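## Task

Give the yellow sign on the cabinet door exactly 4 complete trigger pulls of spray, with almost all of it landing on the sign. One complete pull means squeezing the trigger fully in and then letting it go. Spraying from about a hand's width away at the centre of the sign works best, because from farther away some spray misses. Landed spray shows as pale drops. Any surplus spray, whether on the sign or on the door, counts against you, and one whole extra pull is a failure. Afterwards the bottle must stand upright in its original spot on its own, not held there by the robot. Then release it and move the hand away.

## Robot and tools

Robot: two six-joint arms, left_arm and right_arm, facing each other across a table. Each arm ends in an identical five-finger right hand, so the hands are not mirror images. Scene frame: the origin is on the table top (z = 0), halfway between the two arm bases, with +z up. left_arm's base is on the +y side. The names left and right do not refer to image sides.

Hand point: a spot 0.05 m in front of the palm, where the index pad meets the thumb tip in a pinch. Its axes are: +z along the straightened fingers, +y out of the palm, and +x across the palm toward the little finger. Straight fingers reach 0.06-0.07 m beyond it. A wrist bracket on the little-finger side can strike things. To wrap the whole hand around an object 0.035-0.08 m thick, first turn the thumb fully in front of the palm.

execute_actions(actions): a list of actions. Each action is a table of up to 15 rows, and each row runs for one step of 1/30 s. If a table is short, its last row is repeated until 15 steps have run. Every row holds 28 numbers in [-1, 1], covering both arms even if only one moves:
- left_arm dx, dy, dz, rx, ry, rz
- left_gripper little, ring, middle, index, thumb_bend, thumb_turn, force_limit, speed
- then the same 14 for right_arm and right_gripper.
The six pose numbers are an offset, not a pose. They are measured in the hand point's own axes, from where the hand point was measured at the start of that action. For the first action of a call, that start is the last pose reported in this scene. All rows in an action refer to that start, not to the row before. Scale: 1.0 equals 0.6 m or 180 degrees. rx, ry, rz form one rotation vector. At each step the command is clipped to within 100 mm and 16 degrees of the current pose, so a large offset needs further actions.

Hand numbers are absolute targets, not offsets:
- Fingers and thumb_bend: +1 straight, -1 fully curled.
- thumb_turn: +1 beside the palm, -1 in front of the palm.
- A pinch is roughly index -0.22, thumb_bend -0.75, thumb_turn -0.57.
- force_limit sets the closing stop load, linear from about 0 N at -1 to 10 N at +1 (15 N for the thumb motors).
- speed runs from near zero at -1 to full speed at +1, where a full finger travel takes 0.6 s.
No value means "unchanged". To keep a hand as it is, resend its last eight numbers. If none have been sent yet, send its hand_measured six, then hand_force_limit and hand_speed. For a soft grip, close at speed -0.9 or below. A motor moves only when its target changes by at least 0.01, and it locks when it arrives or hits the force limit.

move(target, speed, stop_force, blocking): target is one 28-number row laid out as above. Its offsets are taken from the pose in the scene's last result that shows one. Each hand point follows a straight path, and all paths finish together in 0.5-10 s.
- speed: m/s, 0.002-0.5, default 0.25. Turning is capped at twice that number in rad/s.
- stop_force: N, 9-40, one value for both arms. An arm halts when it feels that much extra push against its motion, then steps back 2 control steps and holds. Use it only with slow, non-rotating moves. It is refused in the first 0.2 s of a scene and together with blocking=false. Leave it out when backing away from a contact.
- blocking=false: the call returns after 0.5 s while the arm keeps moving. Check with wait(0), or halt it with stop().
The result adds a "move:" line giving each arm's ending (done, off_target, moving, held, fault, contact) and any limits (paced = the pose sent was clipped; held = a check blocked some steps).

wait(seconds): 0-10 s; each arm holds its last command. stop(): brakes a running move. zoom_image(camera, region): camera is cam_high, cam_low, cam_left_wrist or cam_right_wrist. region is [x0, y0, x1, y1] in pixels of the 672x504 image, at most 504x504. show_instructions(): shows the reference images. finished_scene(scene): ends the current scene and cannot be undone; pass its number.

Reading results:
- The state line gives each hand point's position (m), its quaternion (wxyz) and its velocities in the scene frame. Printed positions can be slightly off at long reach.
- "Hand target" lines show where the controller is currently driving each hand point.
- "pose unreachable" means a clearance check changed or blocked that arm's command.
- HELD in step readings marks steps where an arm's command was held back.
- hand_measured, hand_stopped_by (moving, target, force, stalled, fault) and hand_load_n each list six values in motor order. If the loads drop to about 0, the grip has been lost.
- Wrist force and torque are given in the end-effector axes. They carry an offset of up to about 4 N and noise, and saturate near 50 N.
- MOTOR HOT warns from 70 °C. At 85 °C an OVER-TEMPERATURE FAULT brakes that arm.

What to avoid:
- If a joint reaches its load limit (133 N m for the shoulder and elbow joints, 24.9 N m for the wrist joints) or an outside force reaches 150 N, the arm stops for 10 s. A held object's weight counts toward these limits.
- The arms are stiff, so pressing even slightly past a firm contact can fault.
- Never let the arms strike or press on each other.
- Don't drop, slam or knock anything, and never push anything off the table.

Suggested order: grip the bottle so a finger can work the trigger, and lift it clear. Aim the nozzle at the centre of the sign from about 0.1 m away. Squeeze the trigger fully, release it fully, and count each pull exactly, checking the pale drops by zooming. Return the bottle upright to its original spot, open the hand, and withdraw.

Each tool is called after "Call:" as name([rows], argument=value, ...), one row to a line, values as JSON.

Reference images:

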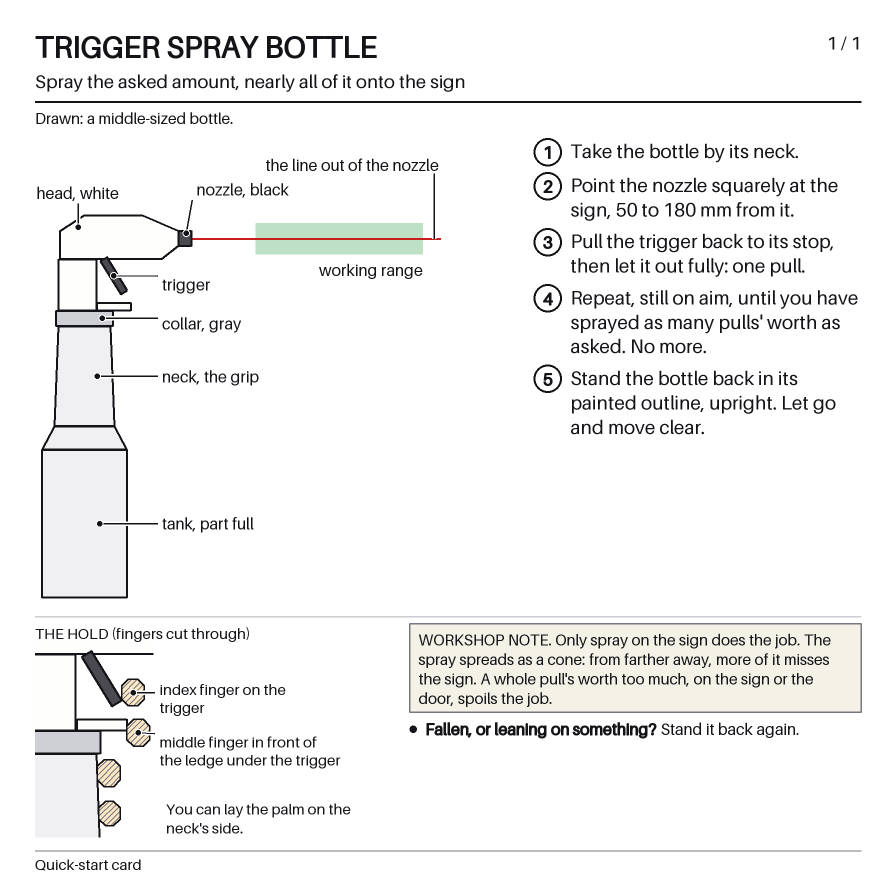

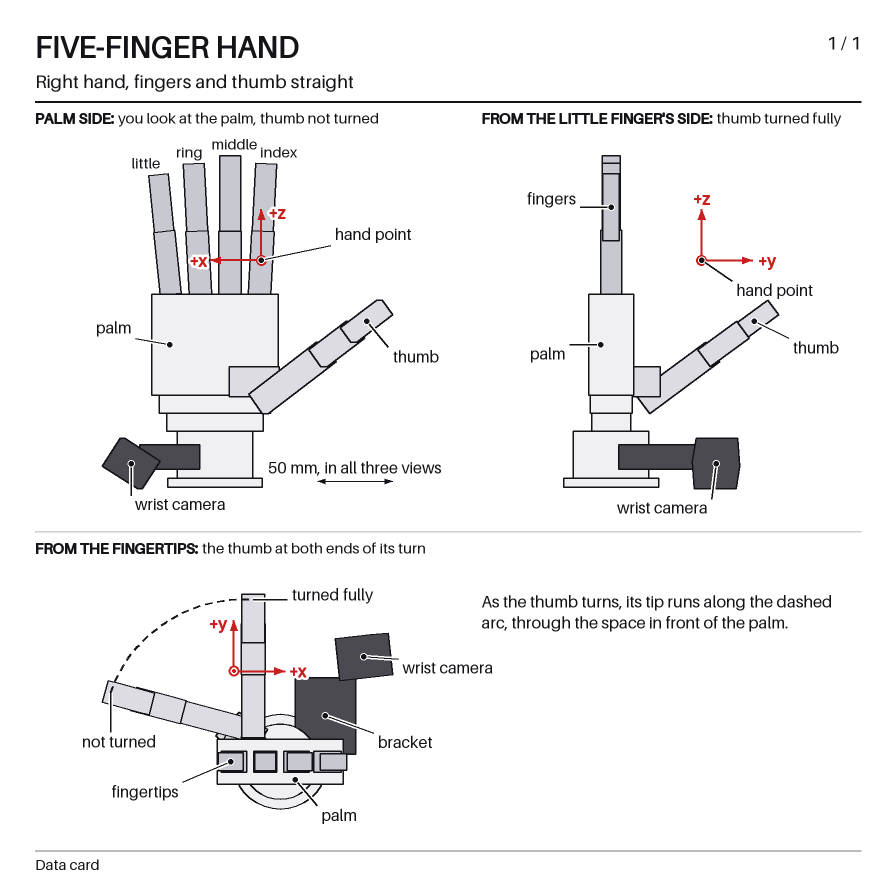

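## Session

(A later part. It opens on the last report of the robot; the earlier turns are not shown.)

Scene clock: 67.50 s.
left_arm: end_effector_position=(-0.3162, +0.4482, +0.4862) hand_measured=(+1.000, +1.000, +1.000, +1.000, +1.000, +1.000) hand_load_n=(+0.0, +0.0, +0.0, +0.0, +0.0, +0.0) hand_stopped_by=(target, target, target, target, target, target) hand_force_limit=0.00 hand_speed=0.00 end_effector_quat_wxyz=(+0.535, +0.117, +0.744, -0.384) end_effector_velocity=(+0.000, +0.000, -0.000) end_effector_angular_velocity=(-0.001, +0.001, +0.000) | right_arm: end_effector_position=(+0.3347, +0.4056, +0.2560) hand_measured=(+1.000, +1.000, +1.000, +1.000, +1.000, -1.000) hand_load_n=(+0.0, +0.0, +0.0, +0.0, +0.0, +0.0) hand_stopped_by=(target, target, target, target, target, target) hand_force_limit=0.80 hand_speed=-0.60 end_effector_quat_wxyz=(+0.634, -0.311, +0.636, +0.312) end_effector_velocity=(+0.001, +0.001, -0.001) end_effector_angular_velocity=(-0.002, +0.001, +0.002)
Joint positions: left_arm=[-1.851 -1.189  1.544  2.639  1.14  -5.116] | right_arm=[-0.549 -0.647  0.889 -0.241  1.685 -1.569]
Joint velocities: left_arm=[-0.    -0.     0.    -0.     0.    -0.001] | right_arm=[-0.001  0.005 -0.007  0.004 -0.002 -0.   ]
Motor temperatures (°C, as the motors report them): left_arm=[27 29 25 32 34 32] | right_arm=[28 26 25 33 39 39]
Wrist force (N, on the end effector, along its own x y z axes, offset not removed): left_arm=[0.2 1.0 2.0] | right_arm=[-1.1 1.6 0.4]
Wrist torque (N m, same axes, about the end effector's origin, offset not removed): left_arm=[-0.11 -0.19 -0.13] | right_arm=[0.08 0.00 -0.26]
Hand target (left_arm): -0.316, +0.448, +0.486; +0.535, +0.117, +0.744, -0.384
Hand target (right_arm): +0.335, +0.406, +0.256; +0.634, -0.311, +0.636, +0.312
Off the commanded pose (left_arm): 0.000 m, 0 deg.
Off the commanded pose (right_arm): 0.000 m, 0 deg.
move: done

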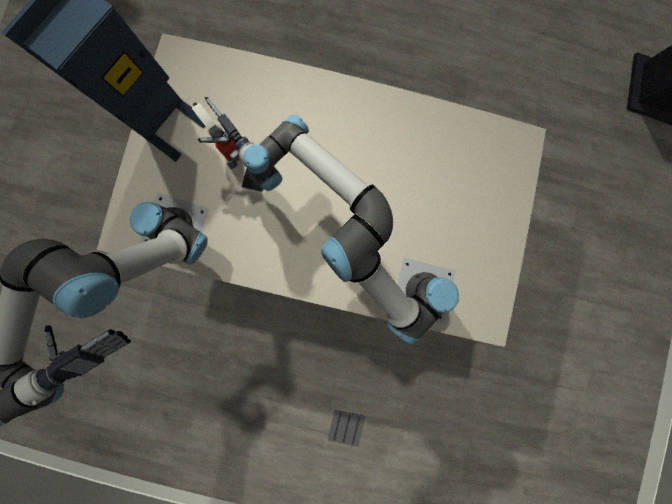

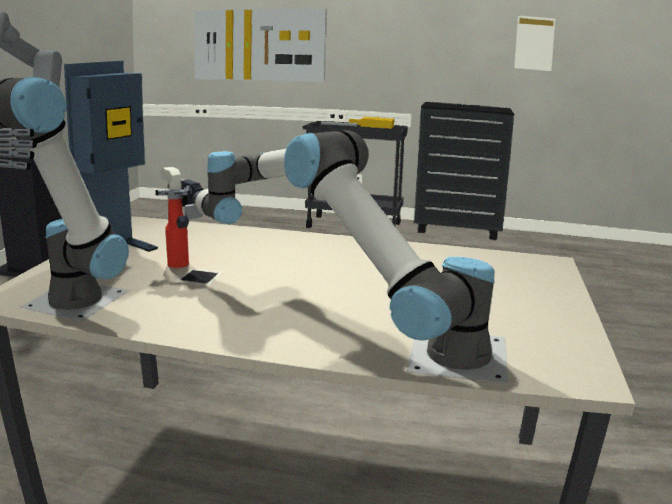

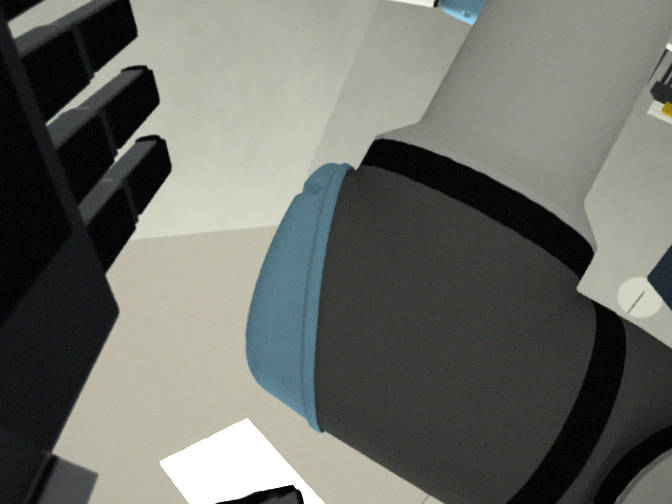

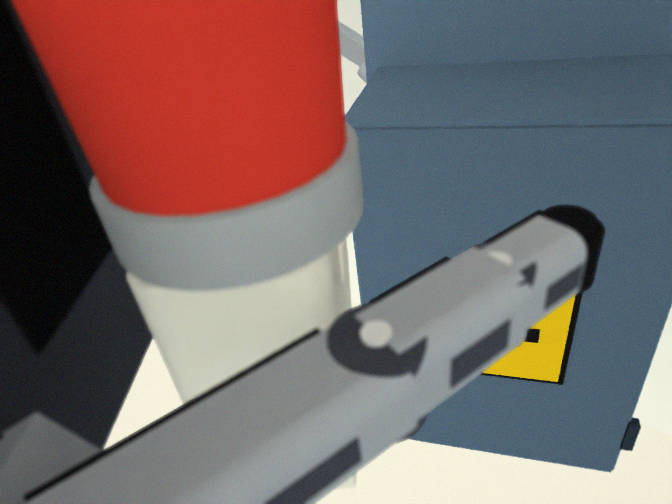

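Call:
move(target=[0,0,0,0,0,0,1,1,1,1,1,1,0,0,0,0.01,0.012,0,0,0,-0.3,-0.3,1,1,1,-1,1,-0.6], speed=0.02)

Call:
move(target=[0,0,0,0,0,0,1,1,1,1,1,1,0,0,0,0,0,0,0,0,-1,-1,-1,0.5,-1,-1,1,-0.6])

Call:
move(target=[0,0,0,0,0,0,1,1,1,1,1,1,0,0,-0.23,0.08,-0.08,0,0,0,-1,-1,-1,0.5,-1,-1,1,-0.6], speed=0.1)

Call:
zoom_image(camera="cam_high", region=[80,30,280,180])

Call:
zoom_image(camera="cam_low", region=[70,80,270,230])

Scene clock: 69.90 s.
left_arm: end_effector_position=(-0.3162, +0.4482, +0.4862) hand_measured=(+1.000, +1.000, +1.000, +1.000, +1.000, +1.000) hand_load_n=(+0.0, +0.0, +0.0, +0.0, +0.0, +0.0) hand_stopped_by=(target, target, target, target, target, target) hand_force_limit=0.00 hand_speed=0.00 end_effector_quat_wxyz=(+0.535, +0.117, +0.744, -0.384) end_effector_velocity=(-0.000, +0.000, +0.000) end_effector_angular_velocity=(+0.000, -0.000, -0.001) | right_arm: end_effector_position=(+0.3343, +0.4149, +0.2560) hand_measured=(-0.300, -0.300, +1.000, +1.000, +1.000, -1.000) hand_load_n=(+0.0, +0.0, +0.0, +0.0, +0.0, +0.0) hand_stopped_by=(target, target, target, target, target, target) hand_force_limit=1.00 hand_speed=-0.60 end_effector_quat_wxyz=(+0.634, -0.311, +0.636, +0.312) end_effector_velocity=(+0.000, -0.000, -0.001) end_effector_angular_velocity=(-0.001, +0.001, +0.000)
Joint positions: left_arm=[-1.851 -1.189  1.544  2.639  1.14  -5.116] | right_arm=[-0.542 -0.621  0.839 -0.217  1.692 -1.568]
Joint velocities: left_arm=[-0.001 -0.    -0.001  0.001 -0.     0.   ] | right_arm=[-0.001  0.001  0.001 -0.    -0.001 -0.   ]
Motor temperatures (°C, as the motors report them): left_arm=[27 29 25 32 34 32] | right_arm=[28 26 25 33 39 39]
Wrist force (N, on the end effector, along its own x y z axes, offset not removed): left_arm=[-0.7 1.0 0.1] | right_arm=[0.8 -0.1 -1.7]
Wrist torque (N m, same axes, about the end effector's origin, offset not removed): left_arm=[0.04 0.07 -0.23] | right_arm=[-0.03 -0.05 0.06]
Hand target (left_arm): -0.316, +0.448, +0.486; +0.535, +0.117, +0.744, -0.384
Hand target (right_arm): +0.334, +0.415, +0.256; +0.634, -0.311, +0.636, +0.312
Off the commanded pose (left_arm): 0.000 m, 0 deg.
Off the commanded pose (right_arm): 0.000 m, 0 deg.
move: done

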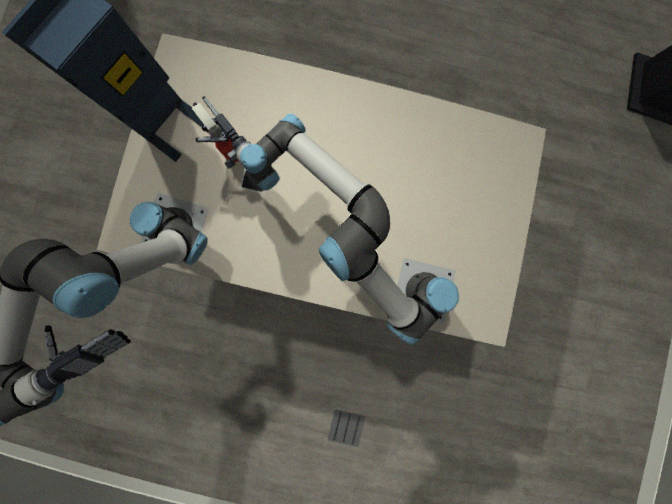

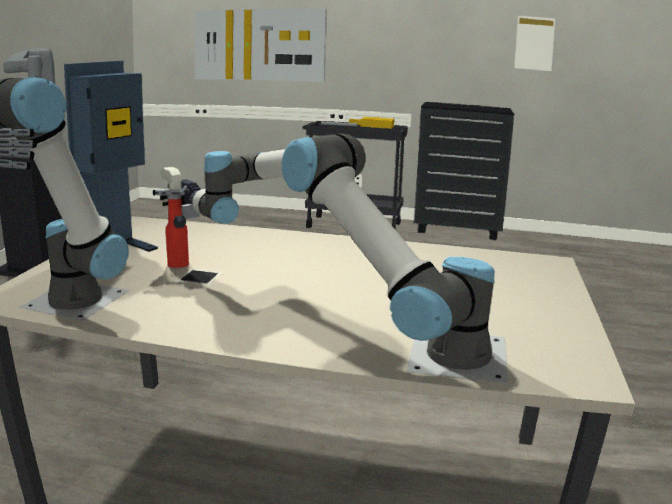

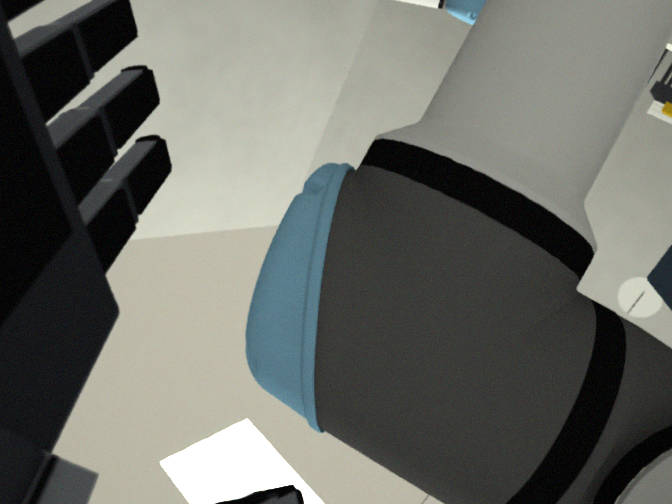

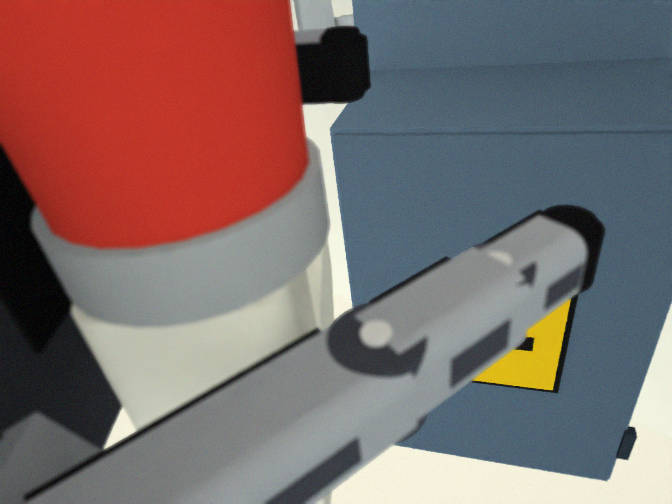

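Scene clock: 72.23 s.
left_arm: end_effector_position=(-0.3162, +0.4482, +0.4862) hand_measured=(+1.000, +1.000, +1.000, +1.000, +1.000, +1.000) hand_load_n=(+0.0, +0.0, +0.0, +0.0, +0.0, +0.0) hand_stopped_by=(target, target, target, target, target, target) hand_force_limit=0.00 hand_speed=0.00 end_effector_quat_wxyz=(+0.535, +0.117, +0.744, -0.384) end_effector_velocity=(-0.000, +0.000, -0.000) end_effector_angular_velocity=(-0.001, -0.004, -0.000) | right_arm: end_effector_position=(+0.3343, +0.4149, +0.2560) hand_measured=(-0.700, -0.672, -0.356, +0.500, +0.538, -1.000) hand_load_n=(+9.5, +9.0, +11.0, +0.0, +15.5, +10.0) hand_stopped_by=(force, force, force, target, force, target) hand_force_limit=1.00 hand_speed=-0.60 end_effector_quat_wxyz=(+0.634, -0.311, +0.636, +0.312) end_effector_velocity=(+0.000, -0.000, +0.001) end_effector_angular_velocity=(+0.001, -0.000, -0.001)
Joint positions: left_arm=[-1.851 -1.189  1.544  2.639  1.14  -5.116] | right_arm=[-0.542 -0.621  0.839 -0.217  1.692 -1.568]
Joint velocities: left_arm=[-0.     0.001  0.002  0.001  0.     0.001] | right_arm=[-0.    -0.001 -0.    -0.     0.001  0.   ]
Motor temperatures (°C, as the motors report them): left_arm=[27 29 25 32 34 32] | right_arm=[28 26 25 33 39 39]
Wrist force (N, on the end effector, along its own x y z axes, offset not removed): left_arm=[0.3 0.8 0.1] | right_arm=[-1.5 -4.3 1.0]
Wrist torque (N m, same axes, about the end effector's origin, offset not removed): left_arm=[-0.03 -0.10 -0.19] | right_arm=[-0.48 -0.98 -0.47]
Hand target (left_arm): -0.316, +0.448, +0.486; +0.535, +0.117, +0.744, -0.384
Hand target (right_arm): +0.334, +0.415, +0.256; +0.634, -0.311, +0.636, +0.312
Off the commanded pose (left_arm): 0.000 m, 0 deg.
Off the commanded pose (right_arm): 0.000 m, 0 deg.
move: done

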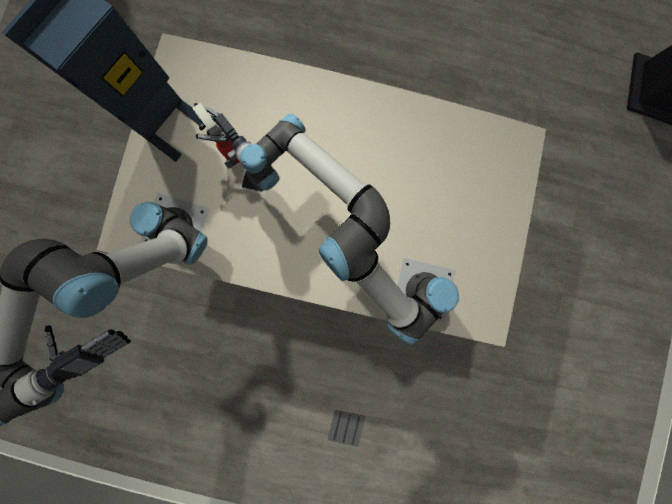

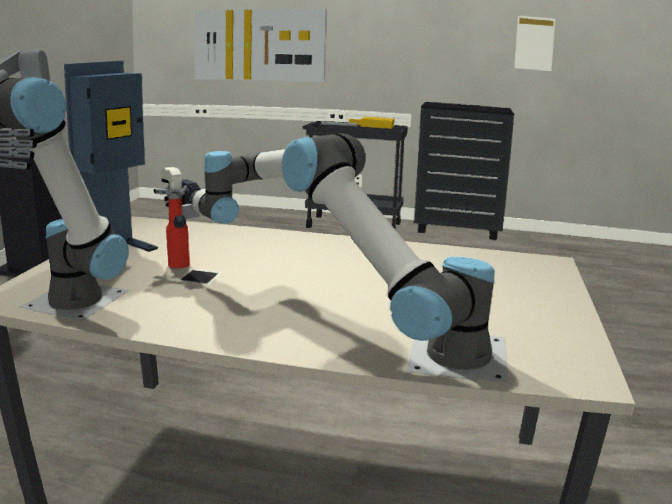

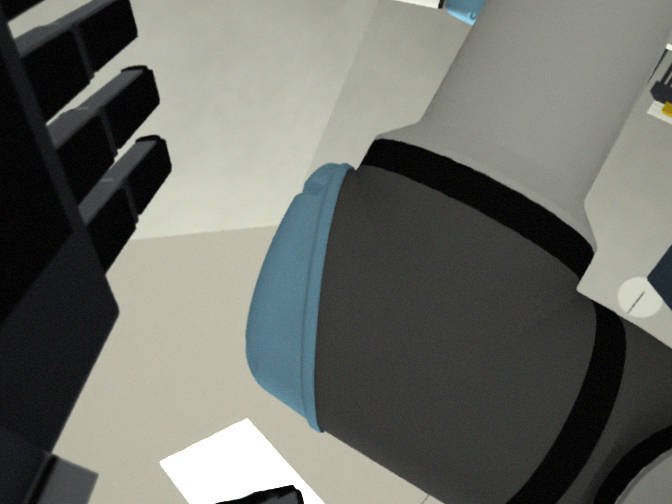

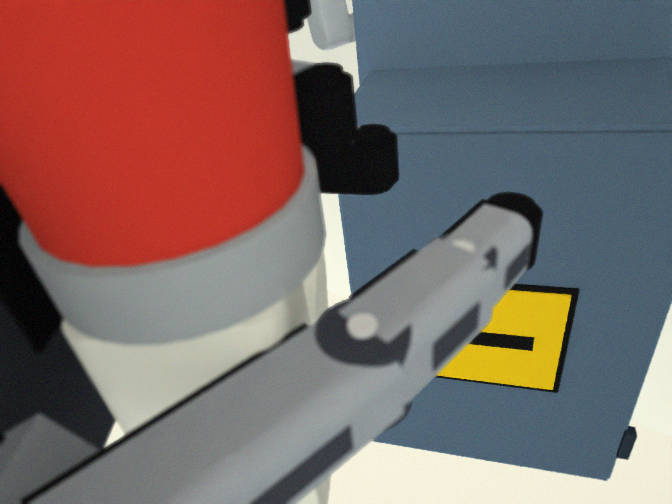

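Scene clock: 74.20 s.
left_arm: end_effector_position=(-0.3162, +0.4482, +0.4862) hand_measured=(+1.000, +1.000, +1.000, +1.000, +1.000, +1.000) hand_load_n=(+0.0, +0.0, +0.0, +0.0, +0.0, +0.0) hand_stopped_by=(target, target, target, target, target, target) hand_force_limit=0.00 hand_speed=0.00 end_effector_quat_wxyz=(+0.535, +0.117, +0.744, -0.384) end_effector_velocity=(+0.000, -0.000, -0.000) end_effector_angular_velocity=(-0.001, -0.001, +0.000) | right_arm: end_effector_position=(+0.2676, +0.4066, +0.3942) hand_measured=(-0.700, -0.672, -0.356, +0.500, +0.538, -1.000) hand_load_n=(+7.0, +8.0, +11.5, +0.0, +13.0, +13.0) hand_stopped_by=(force, force, force, target, force, target) hand_force_limit=1.00 hand_speed=-0.60 end_effector_quat_wxyz=(+0.634, -0.311, +0.636, +0.312) end_effector_velocity=(-0.000, -0.000, +0.002) end_effector_angular_velocity=(-0.000, -0.001, -0.001)
Joint positions: left_arm=[-1.851 -1.189  1.544  2.639  1.14  -5.116] | right_arm=[-0.466 -0.762  0.744  0.019  1.768 -1.568]
Joint velocities: left_arm=[ 0.    -0.     0.002  0.    -0.    -0.001] | right_arm=[ 0.001 -0.001 -0.003  0.004  0.002 -0.001]
Motor temperatures (°C, as the motors report them): left_arm=[27 29 25 32 34 32] | right_arm=[28 26 25 33 39 39]
Wrist force (N, on the end effector, along its own x y z axes, offset not removed): left_arm=[-0.5 1.7 1.2] | right_arm=[5.3 0.9 5.1]
Wrist torque (N m, same axes, about the end effector's origin, offset not removed): left_arm=[0.07 -0.07 -0.22] | right_arm=[-0.08 -0.86 0.02]
Hand target (left_arm): -0.316, +0.448, +0.486; +0.535, +0.117, +0.744, -0.384
Hand target (right_arm): +0.268, +0.407, +0.394; +0.634, -0.311, +0.636, +0.312
Off the commanded pose (left_arm): 0.000 m, 0 deg.
Off the commanded pose (right_arm): 0.000 m, 0 deg.
move: done

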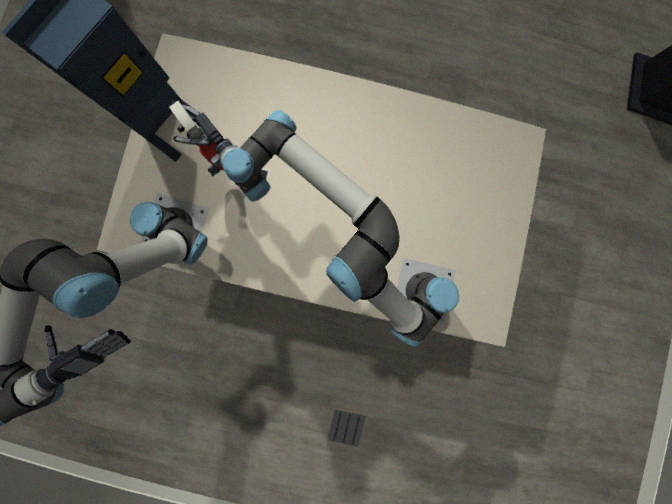

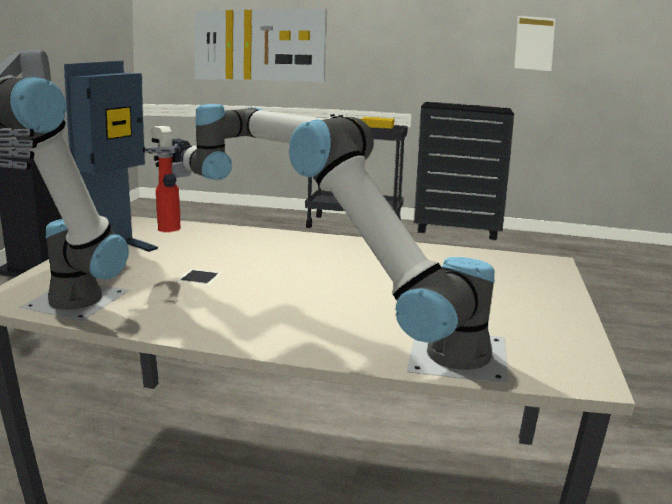

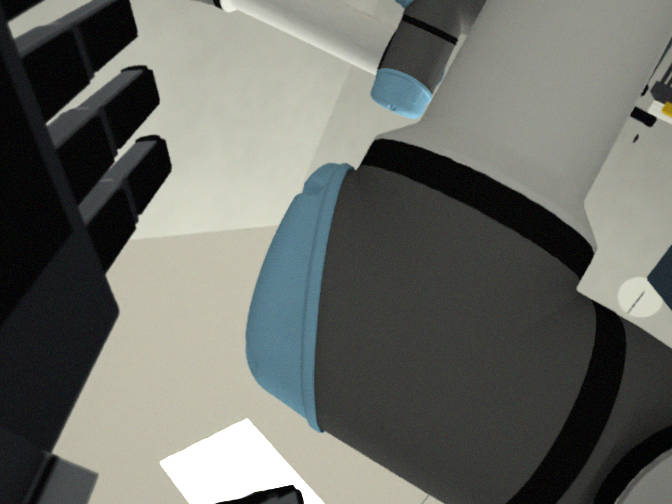

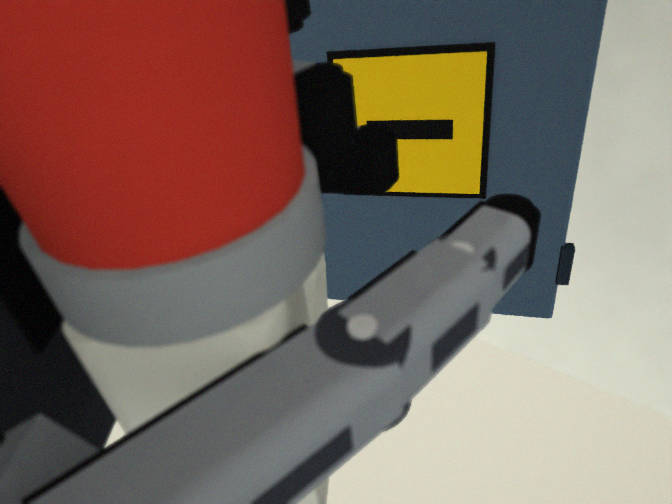

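Region (80, 30, 280, 180) of cam_high's 672x504 image, scaled by 2.520, with more detail than that image has; it fills the top 378 rows of this view, and the rest is white.

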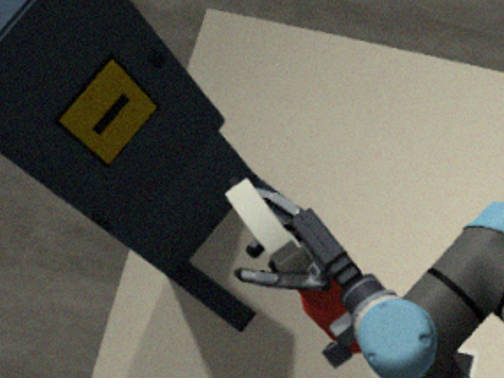

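Region (70, 80, 270, 230) of cam_low's 672x504 image, scaled by 2.520, with more detail than that image has; it fills the top 378 rows of this view, and the rest is white.

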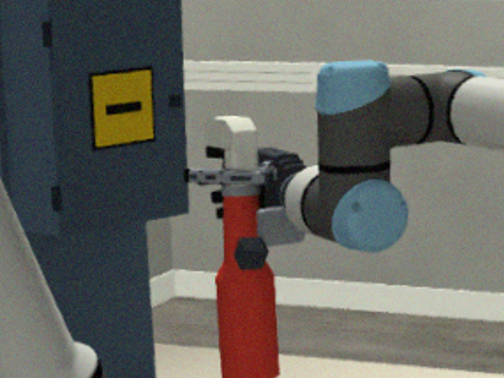

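Call:
move(target=[0,0,0,0,0,0,1,1,1,1,1,1,0,0,0,0.025,0.093,-0.09,0,0,-1,-1,-1,0.5,-1,-1,1,-0.6], speed=0.1)

Call:
zoom_image(camera="cam_high", region=[80,30,240,150])

Call:
zoom_image(camera="cam_low", region=[80,80,240,200])

Scene clock: 76.23 s.
left_arm: end_effector_position=(-0.3162, +0.4482, +0.4862) hand_measured=(+1.000, +1.000, +1.000, +1.000, +1.000, +1.000) hand_load_n=(+0.0, +0.0, +0.0, +0.0, +0.0, +0.0) hand_stopped_by=(target, target, target, target, target, target) hand_force_limit=0.00 hand_speed=0.00 end_effector_quat_wxyz=(+0.535, +0.117, +0.744, -0.384) end_effector_velocity=(-0.000, +0.000, +0.000) end_effector_angular_velocity=(-0.000, +0.002, -0.000) | right_arm: end_effector_position=(+0.2896, +0.4589, +0.3934) hand_measured=(-0.700, -0.672, -0.356, +0.500, +0.538, -1.000) hand_load_n=(+7.0, +8.0, +11.5, +0.0, +13.0, +13.0) hand_stopped_by=(force, force, force, target, force, target) hand_force_limit=1.00 hand_speed=-0.60 end_effector_quat_wxyz=(+0.586, -0.395, +0.585, +0.399) end_effector_velocity=(+0.001, +0.002, +0.002) end_effector_angular_velocity=(-0.013, +0.002, +0.009)
Joint positions: left_arm=[-1.851 -1.189  1.544  2.639  1.14  -5.116] | right_arm=[-0.554 -0.421  0.097  0.319  1.4   -1.567]
Joint velocities: left_arm=[-0.001  0.    -0.002  0.    -0.    -0.001] | right_arm=[-0.002  0.13  -0.279  0.162 -0.012 -0.006]
Motor temperatures (°C, as the motors report them): left_arm=[27 29 25 32 34 32] | right_arm=[28 26 25 33 39 39]
Wrist force (N, on the end effector, along its own x y z axes, offset not removed): left_arm=[-1.2 0.3 -0.6] | right_arm=[5.2 -2.2 0.9]
Wrist torque (N m, same axes, about the end effector's origin, offset not removed): left_arm=[0.08 0.05 -0.21] | right_arm=[-0.22 -0.61 -0.01]
Hand target (left_arm): -0.316, +0.448, +0.486; +0.535, +0.117, +0.744, -0.384
Hand target (right_arm): +0.290, +0.459, +0.394; +0.585, -0.396, +0.585, +0.399
Off the commanded pose (left_arm): 0.000 m, 0 deg.
Off the commanded pose (right_arm): 0.001 m, 0 deg.
move: done

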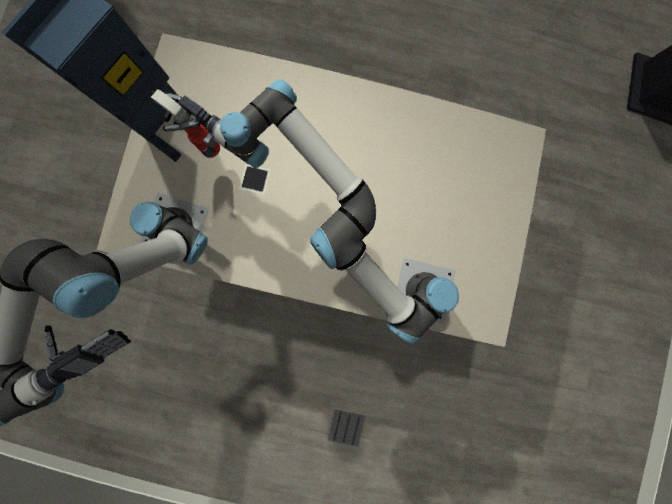

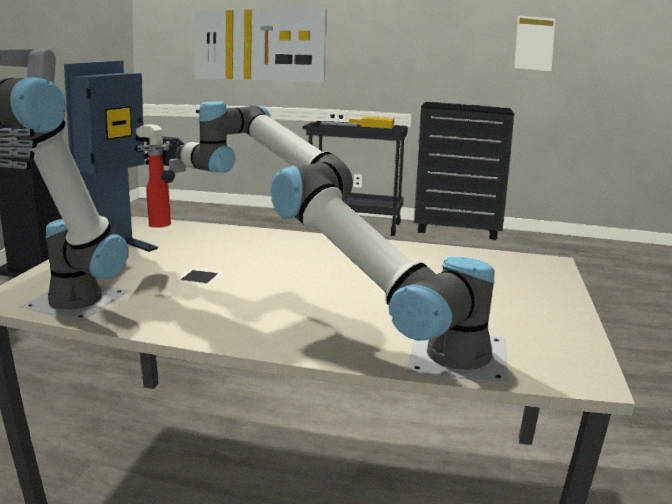

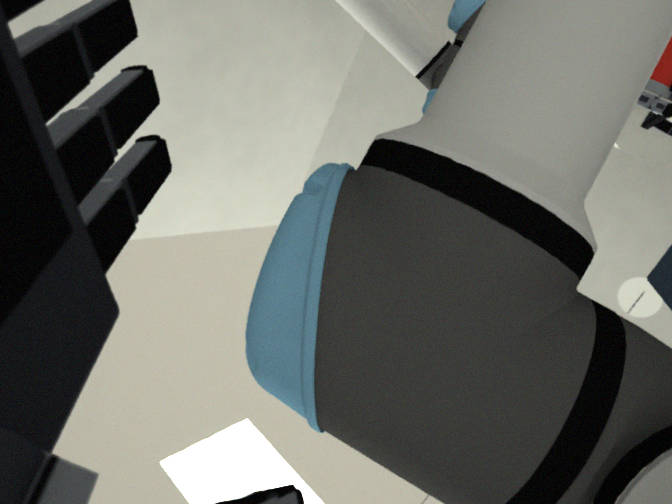

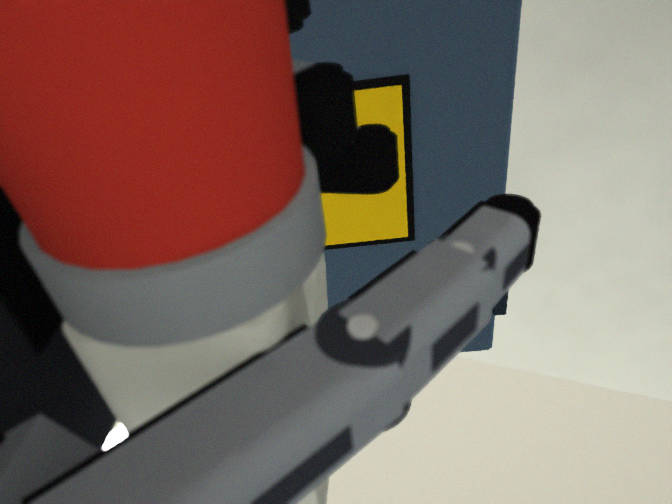

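Region (80, 30, 240, 150) of cam_high's 672x504 image, scaled by 3.150, with more detail than that image has; it fills the top 378 rows of this view, and the rest is white.

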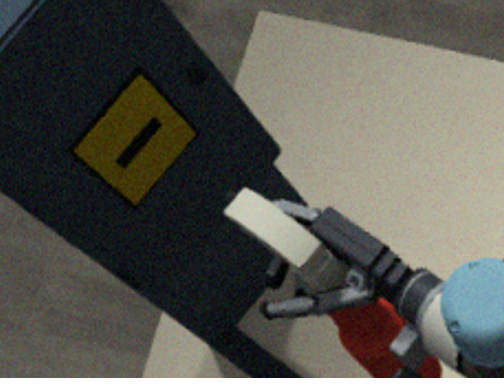

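Region (80, 80, 240, 200) of cam_low's 672x504 image, scaled by 3.150, with more detail than that image has; it fills the top 378 rows of this view, and the rest is white.

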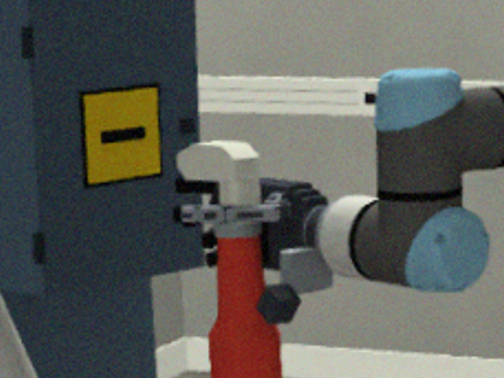

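Call:
move(target=[0,0,0,0,0,0,1,1,1,1,1,1,0,0,-0.01,0,-0.005,0,-0.025,0,-1,-1,-1,0.5,-1,-1,1,-0.6], speed=0.05)

Call:
move(target=[0,0,0,0,0,0,1,1,1,1,1,1,0,0,0,0,0,0,0,0,-1,-1,-1,-1,-1,-1,1,-0.3])

Call:
zoom_image(camera="cam_low", region=[80,90,200,180])

Call:
zoom_image(camera="cam_high", region=[80,30,240,150])

Scene clock: 77.47 s.
left_arm: end_effector_position=(-0.3162, +0.4482, +0.4862) hand_measured=(+1.000, +1.000, +1.000, +1.000, +1.000, +1.000) hand_load_n=(+0.0, +0.0, +0.0, +0.0, +0.0, +0.0) hand_stopped_by=(target, target, target, target, target, target) hand_force_limit=0.00 hand_speed=0.00 end_effector_quat_wxyz=(+0.535, +0.117, +0.744, -0.384) end_effector_velocity=(-0.000, +0.000, -0.000) end_effector_angular_velocity=(-0.000, -0.003, +0.000) | right_arm: end_effector_position=(+0.2886, +0.4562, +0.3994) hand_measured=(-0.700, -0.672, -0.356, +0.500, +0.538, -1.000) hand_load_n=(+7.0, +8.0, +11.5, +0.0, +13.0, +13.0) hand_stopped_by=(force, force, force, target, force, target) hand_force_limit=1.00 hand_speed=-0.60 end_effector_quat_wxyz=(+0.608, -0.380, +0.561, +0.414) end_effector_velocity=(-0.000, -0.001, +0.001) end_effector_angular_velocity=(+0.014, -0.004, -0.001)
Joint positions: left_arm=[-1.851 -1.189  1.544  2.639  1.14  -5.116] | right_arm=[-0.554 -0.533  0.355  0.094  1.401 -1.554]
Joint velocities: left_arm=[ 0.     0.002  0.001 -0.     0.     0.001] | right_arm=[ 0.001 -0.012  0.03  -0.032  0.002  0.004]
Motor temperatures (°C, as the motors report them): left_arm=[27 29 25 32 34 32] | right_arm=[28 26 25 33 39 39]
Wrist force (N, on the end effector, along its own x y z axes, offset not removed): left_arm=[-0.6 2.0 0.7] | right_arm=[3.9 0.2 0.0]
Wrist torque (N m, same axes, about the end effector's origin, offset not removed): left_arm=[0.19 -0.04 -0.29] | right_arm=[-0.11 -0.42 0.06]
Hand target (left_arm): -0.316, +0.448, +0.486; +0.535, +0.117, +0.744, -0.384
Hand target (right_arm): +0.289, +0.456, +0.399; +0.608, -0.379, +0.561, +0.414
Off the commanded pose (left_arm): 0.000 m, 0 deg.
Off the commanded pose (right_arm): 0.000 m, 0 deg.
move: done

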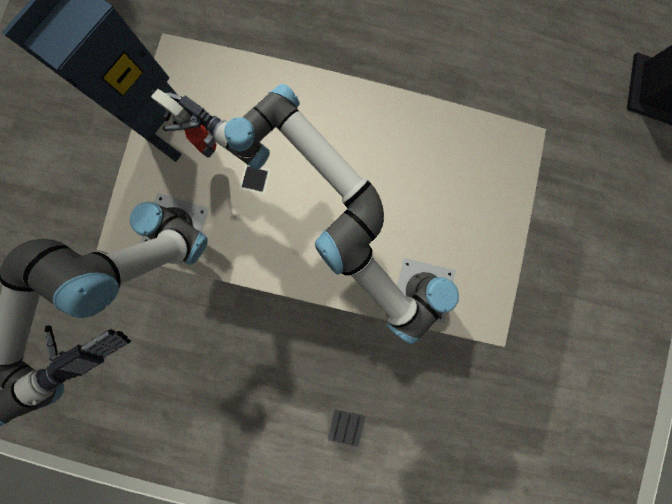

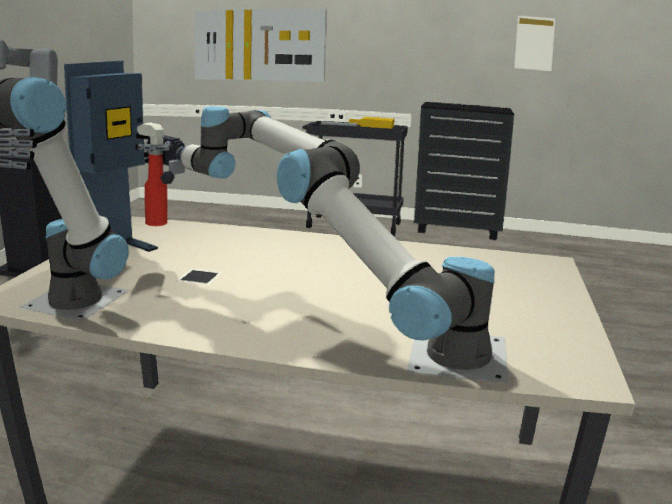

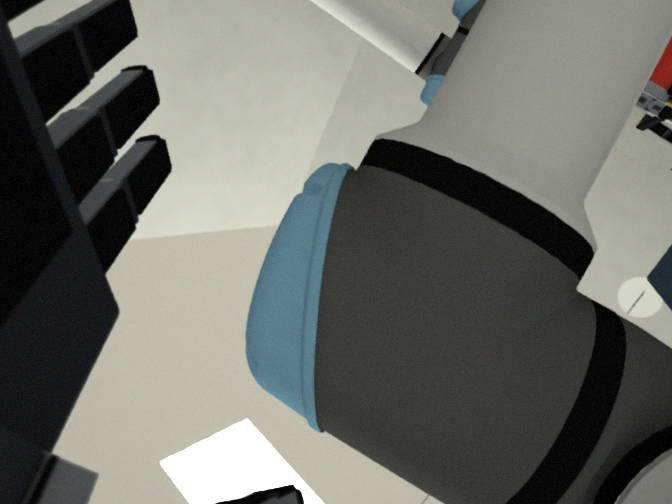

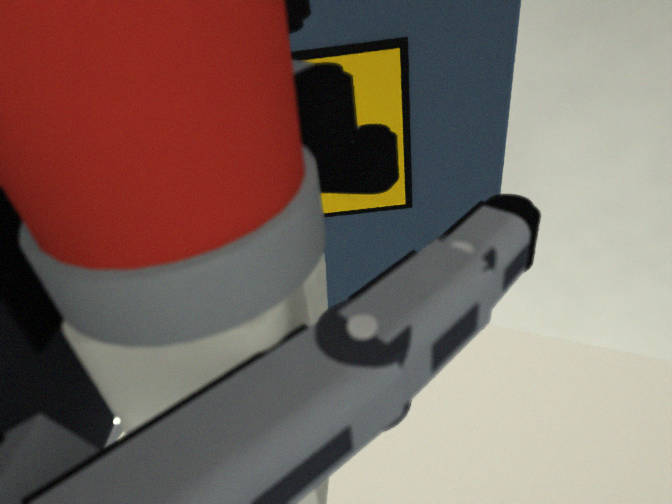

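Scene clock: 78.83 s.
left_arm: end_effector_position=(-0.3162, +0.4482, +0.4862) hand_measured=(+1.000, +1.000, +1.000, +1.000, +1.000, +1.000) hand_load_n=(+0.0, +0.0, +0.0, +0.0, +0.0, +0.0) hand_stopped_by=(target, target, target, target, target, target) hand_force_limit=0.00 hand_speed=0.00 end_effector_quat_wxyz=(+0.535, +0.117, +0.744, -0.384) end_effector_velocity=(+0.000, -0.000, +0.000) end_effector_angular_velocity=(+0.000, +0.000, +0.000) | right_arm: end_effector_position=(+0.2886, +0.4562, +0.3994) hand_measured=(-0.700, -0.672, -0.356, -0.774, +0.538, -1.000) hand_load_n=(+8.5, +8.0, +11.5, +11.0, +12.0, +13.5) hand_stopped_by=(force, force, force, force, force, target) hand_force_limit=1.00 hand_speed=-0.30 end_effector_quat_wxyz=(+0.608, -0.380, +0.561, +0.414) end_effector_velocity=(+0.001, -0.000, +0.001) end_effector_angular_velocity=(+0.001, -0.000, -0.001)
Joint positions: left_arm=[-1.851 -1.189  1.544  2.639  1.14  -5.116] | right_arm=[-0.554 -0.533  0.355  0.094  1.401 -1.554]
Joint velocities: left_arm=[ 0.    -0.001  0.     0.     0.     0.   ] | right_arm=[-0.    -0.001 -0.     0.     0.001  0.   ]
Motor temperatures (°C, as the motors report them): left_arm=[27 29 25 32 34 32] | right_arm=[28 26 25 33 39 39]
Wrist force (N, on the end effector, along its own x y z axes, offset not removed): left_arm=[-0.6 2.4 -0.3] | right_arm=[3.9 -1.2 0.6]
Wrist torque (N m, same axes, about the end effector's origin, offset not removed): left_arm=[0.40 -0.01 -0.09] | right_arm=[-0.43 -0.53 -0.02]
Hand target (left_arm): -0.316, +0.448, +0.486; +0.535, +0.117, +0.744, -0.384
Hand target (right_arm): +0.289, +0.456, +0.399; +0.608, -0.380, +0.561, +0.414
Off the commanded pose (left_arm): 0.000 m, 0 deg.
Off the commanded pose (right_arm): 0.000 m, 0 deg.
move: done

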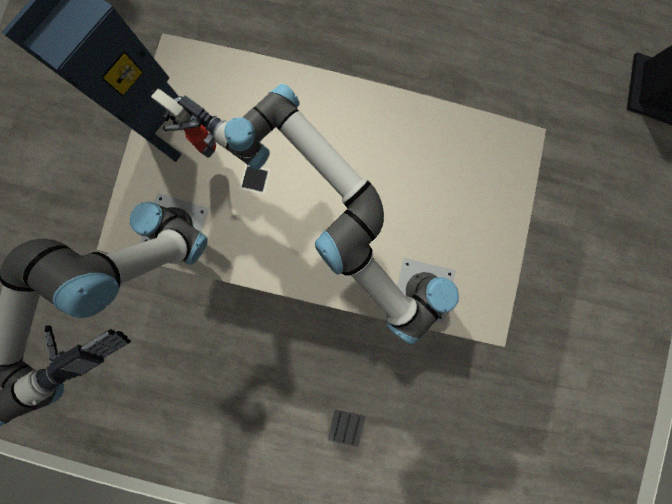

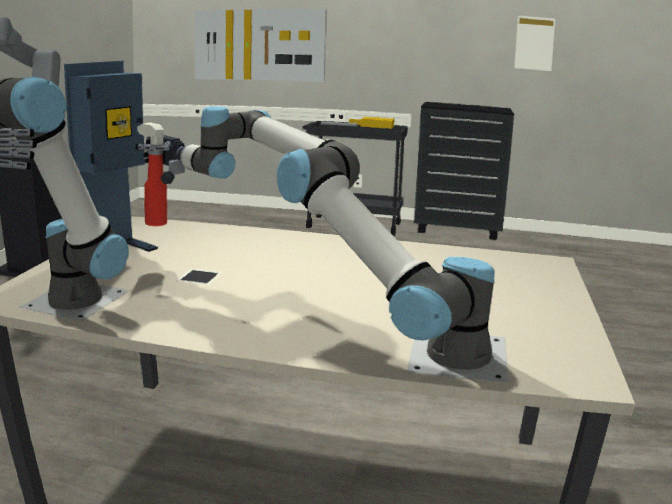

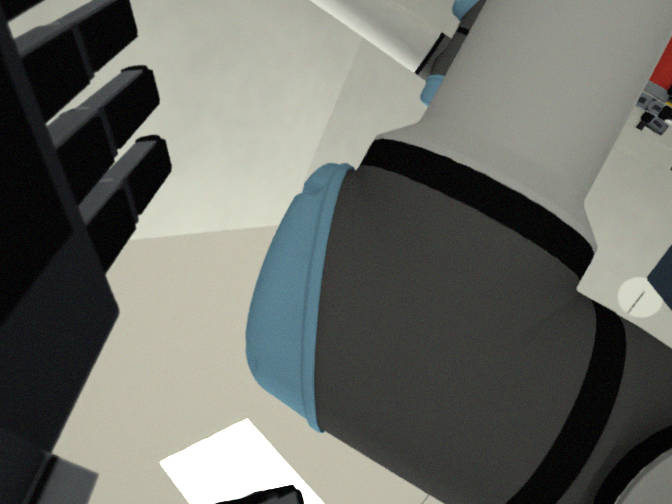

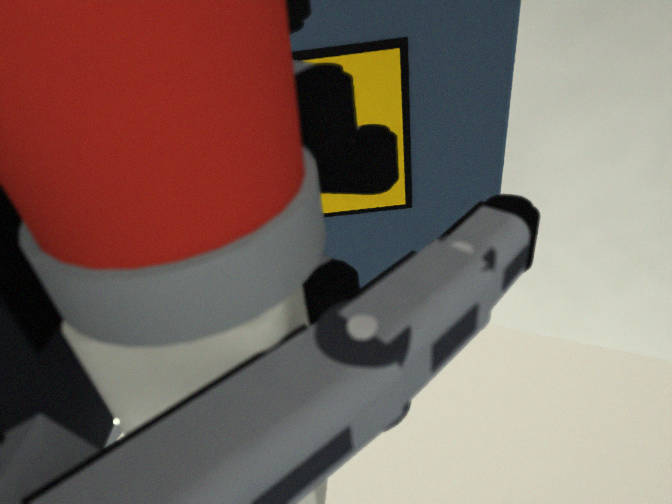

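Region (80, 90, 200, 180) of cam_low's 672x504 image, scaled by 4.200, with more detail than that image has; it fills the top 378 rows of this view, and the rest is white.

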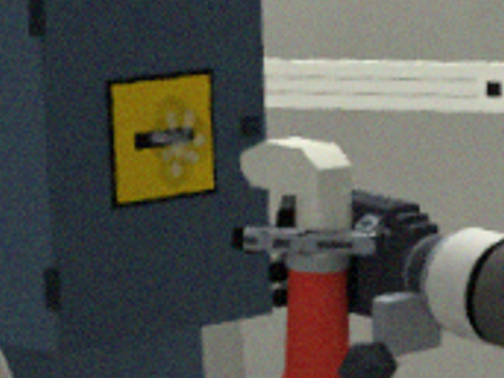

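Region (80, 30, 240, 150) of cam_high's 672x504 image, scaled by 3.150, with more detail than that image has; it fills the top 378 rows of this view, and the rest is white.

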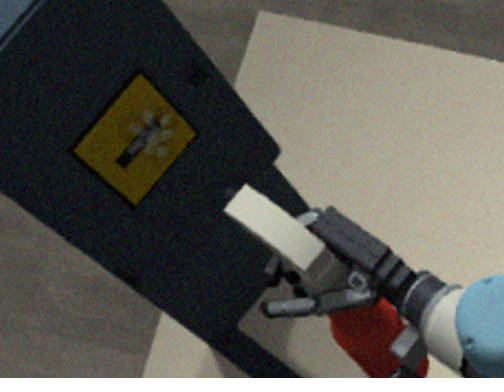

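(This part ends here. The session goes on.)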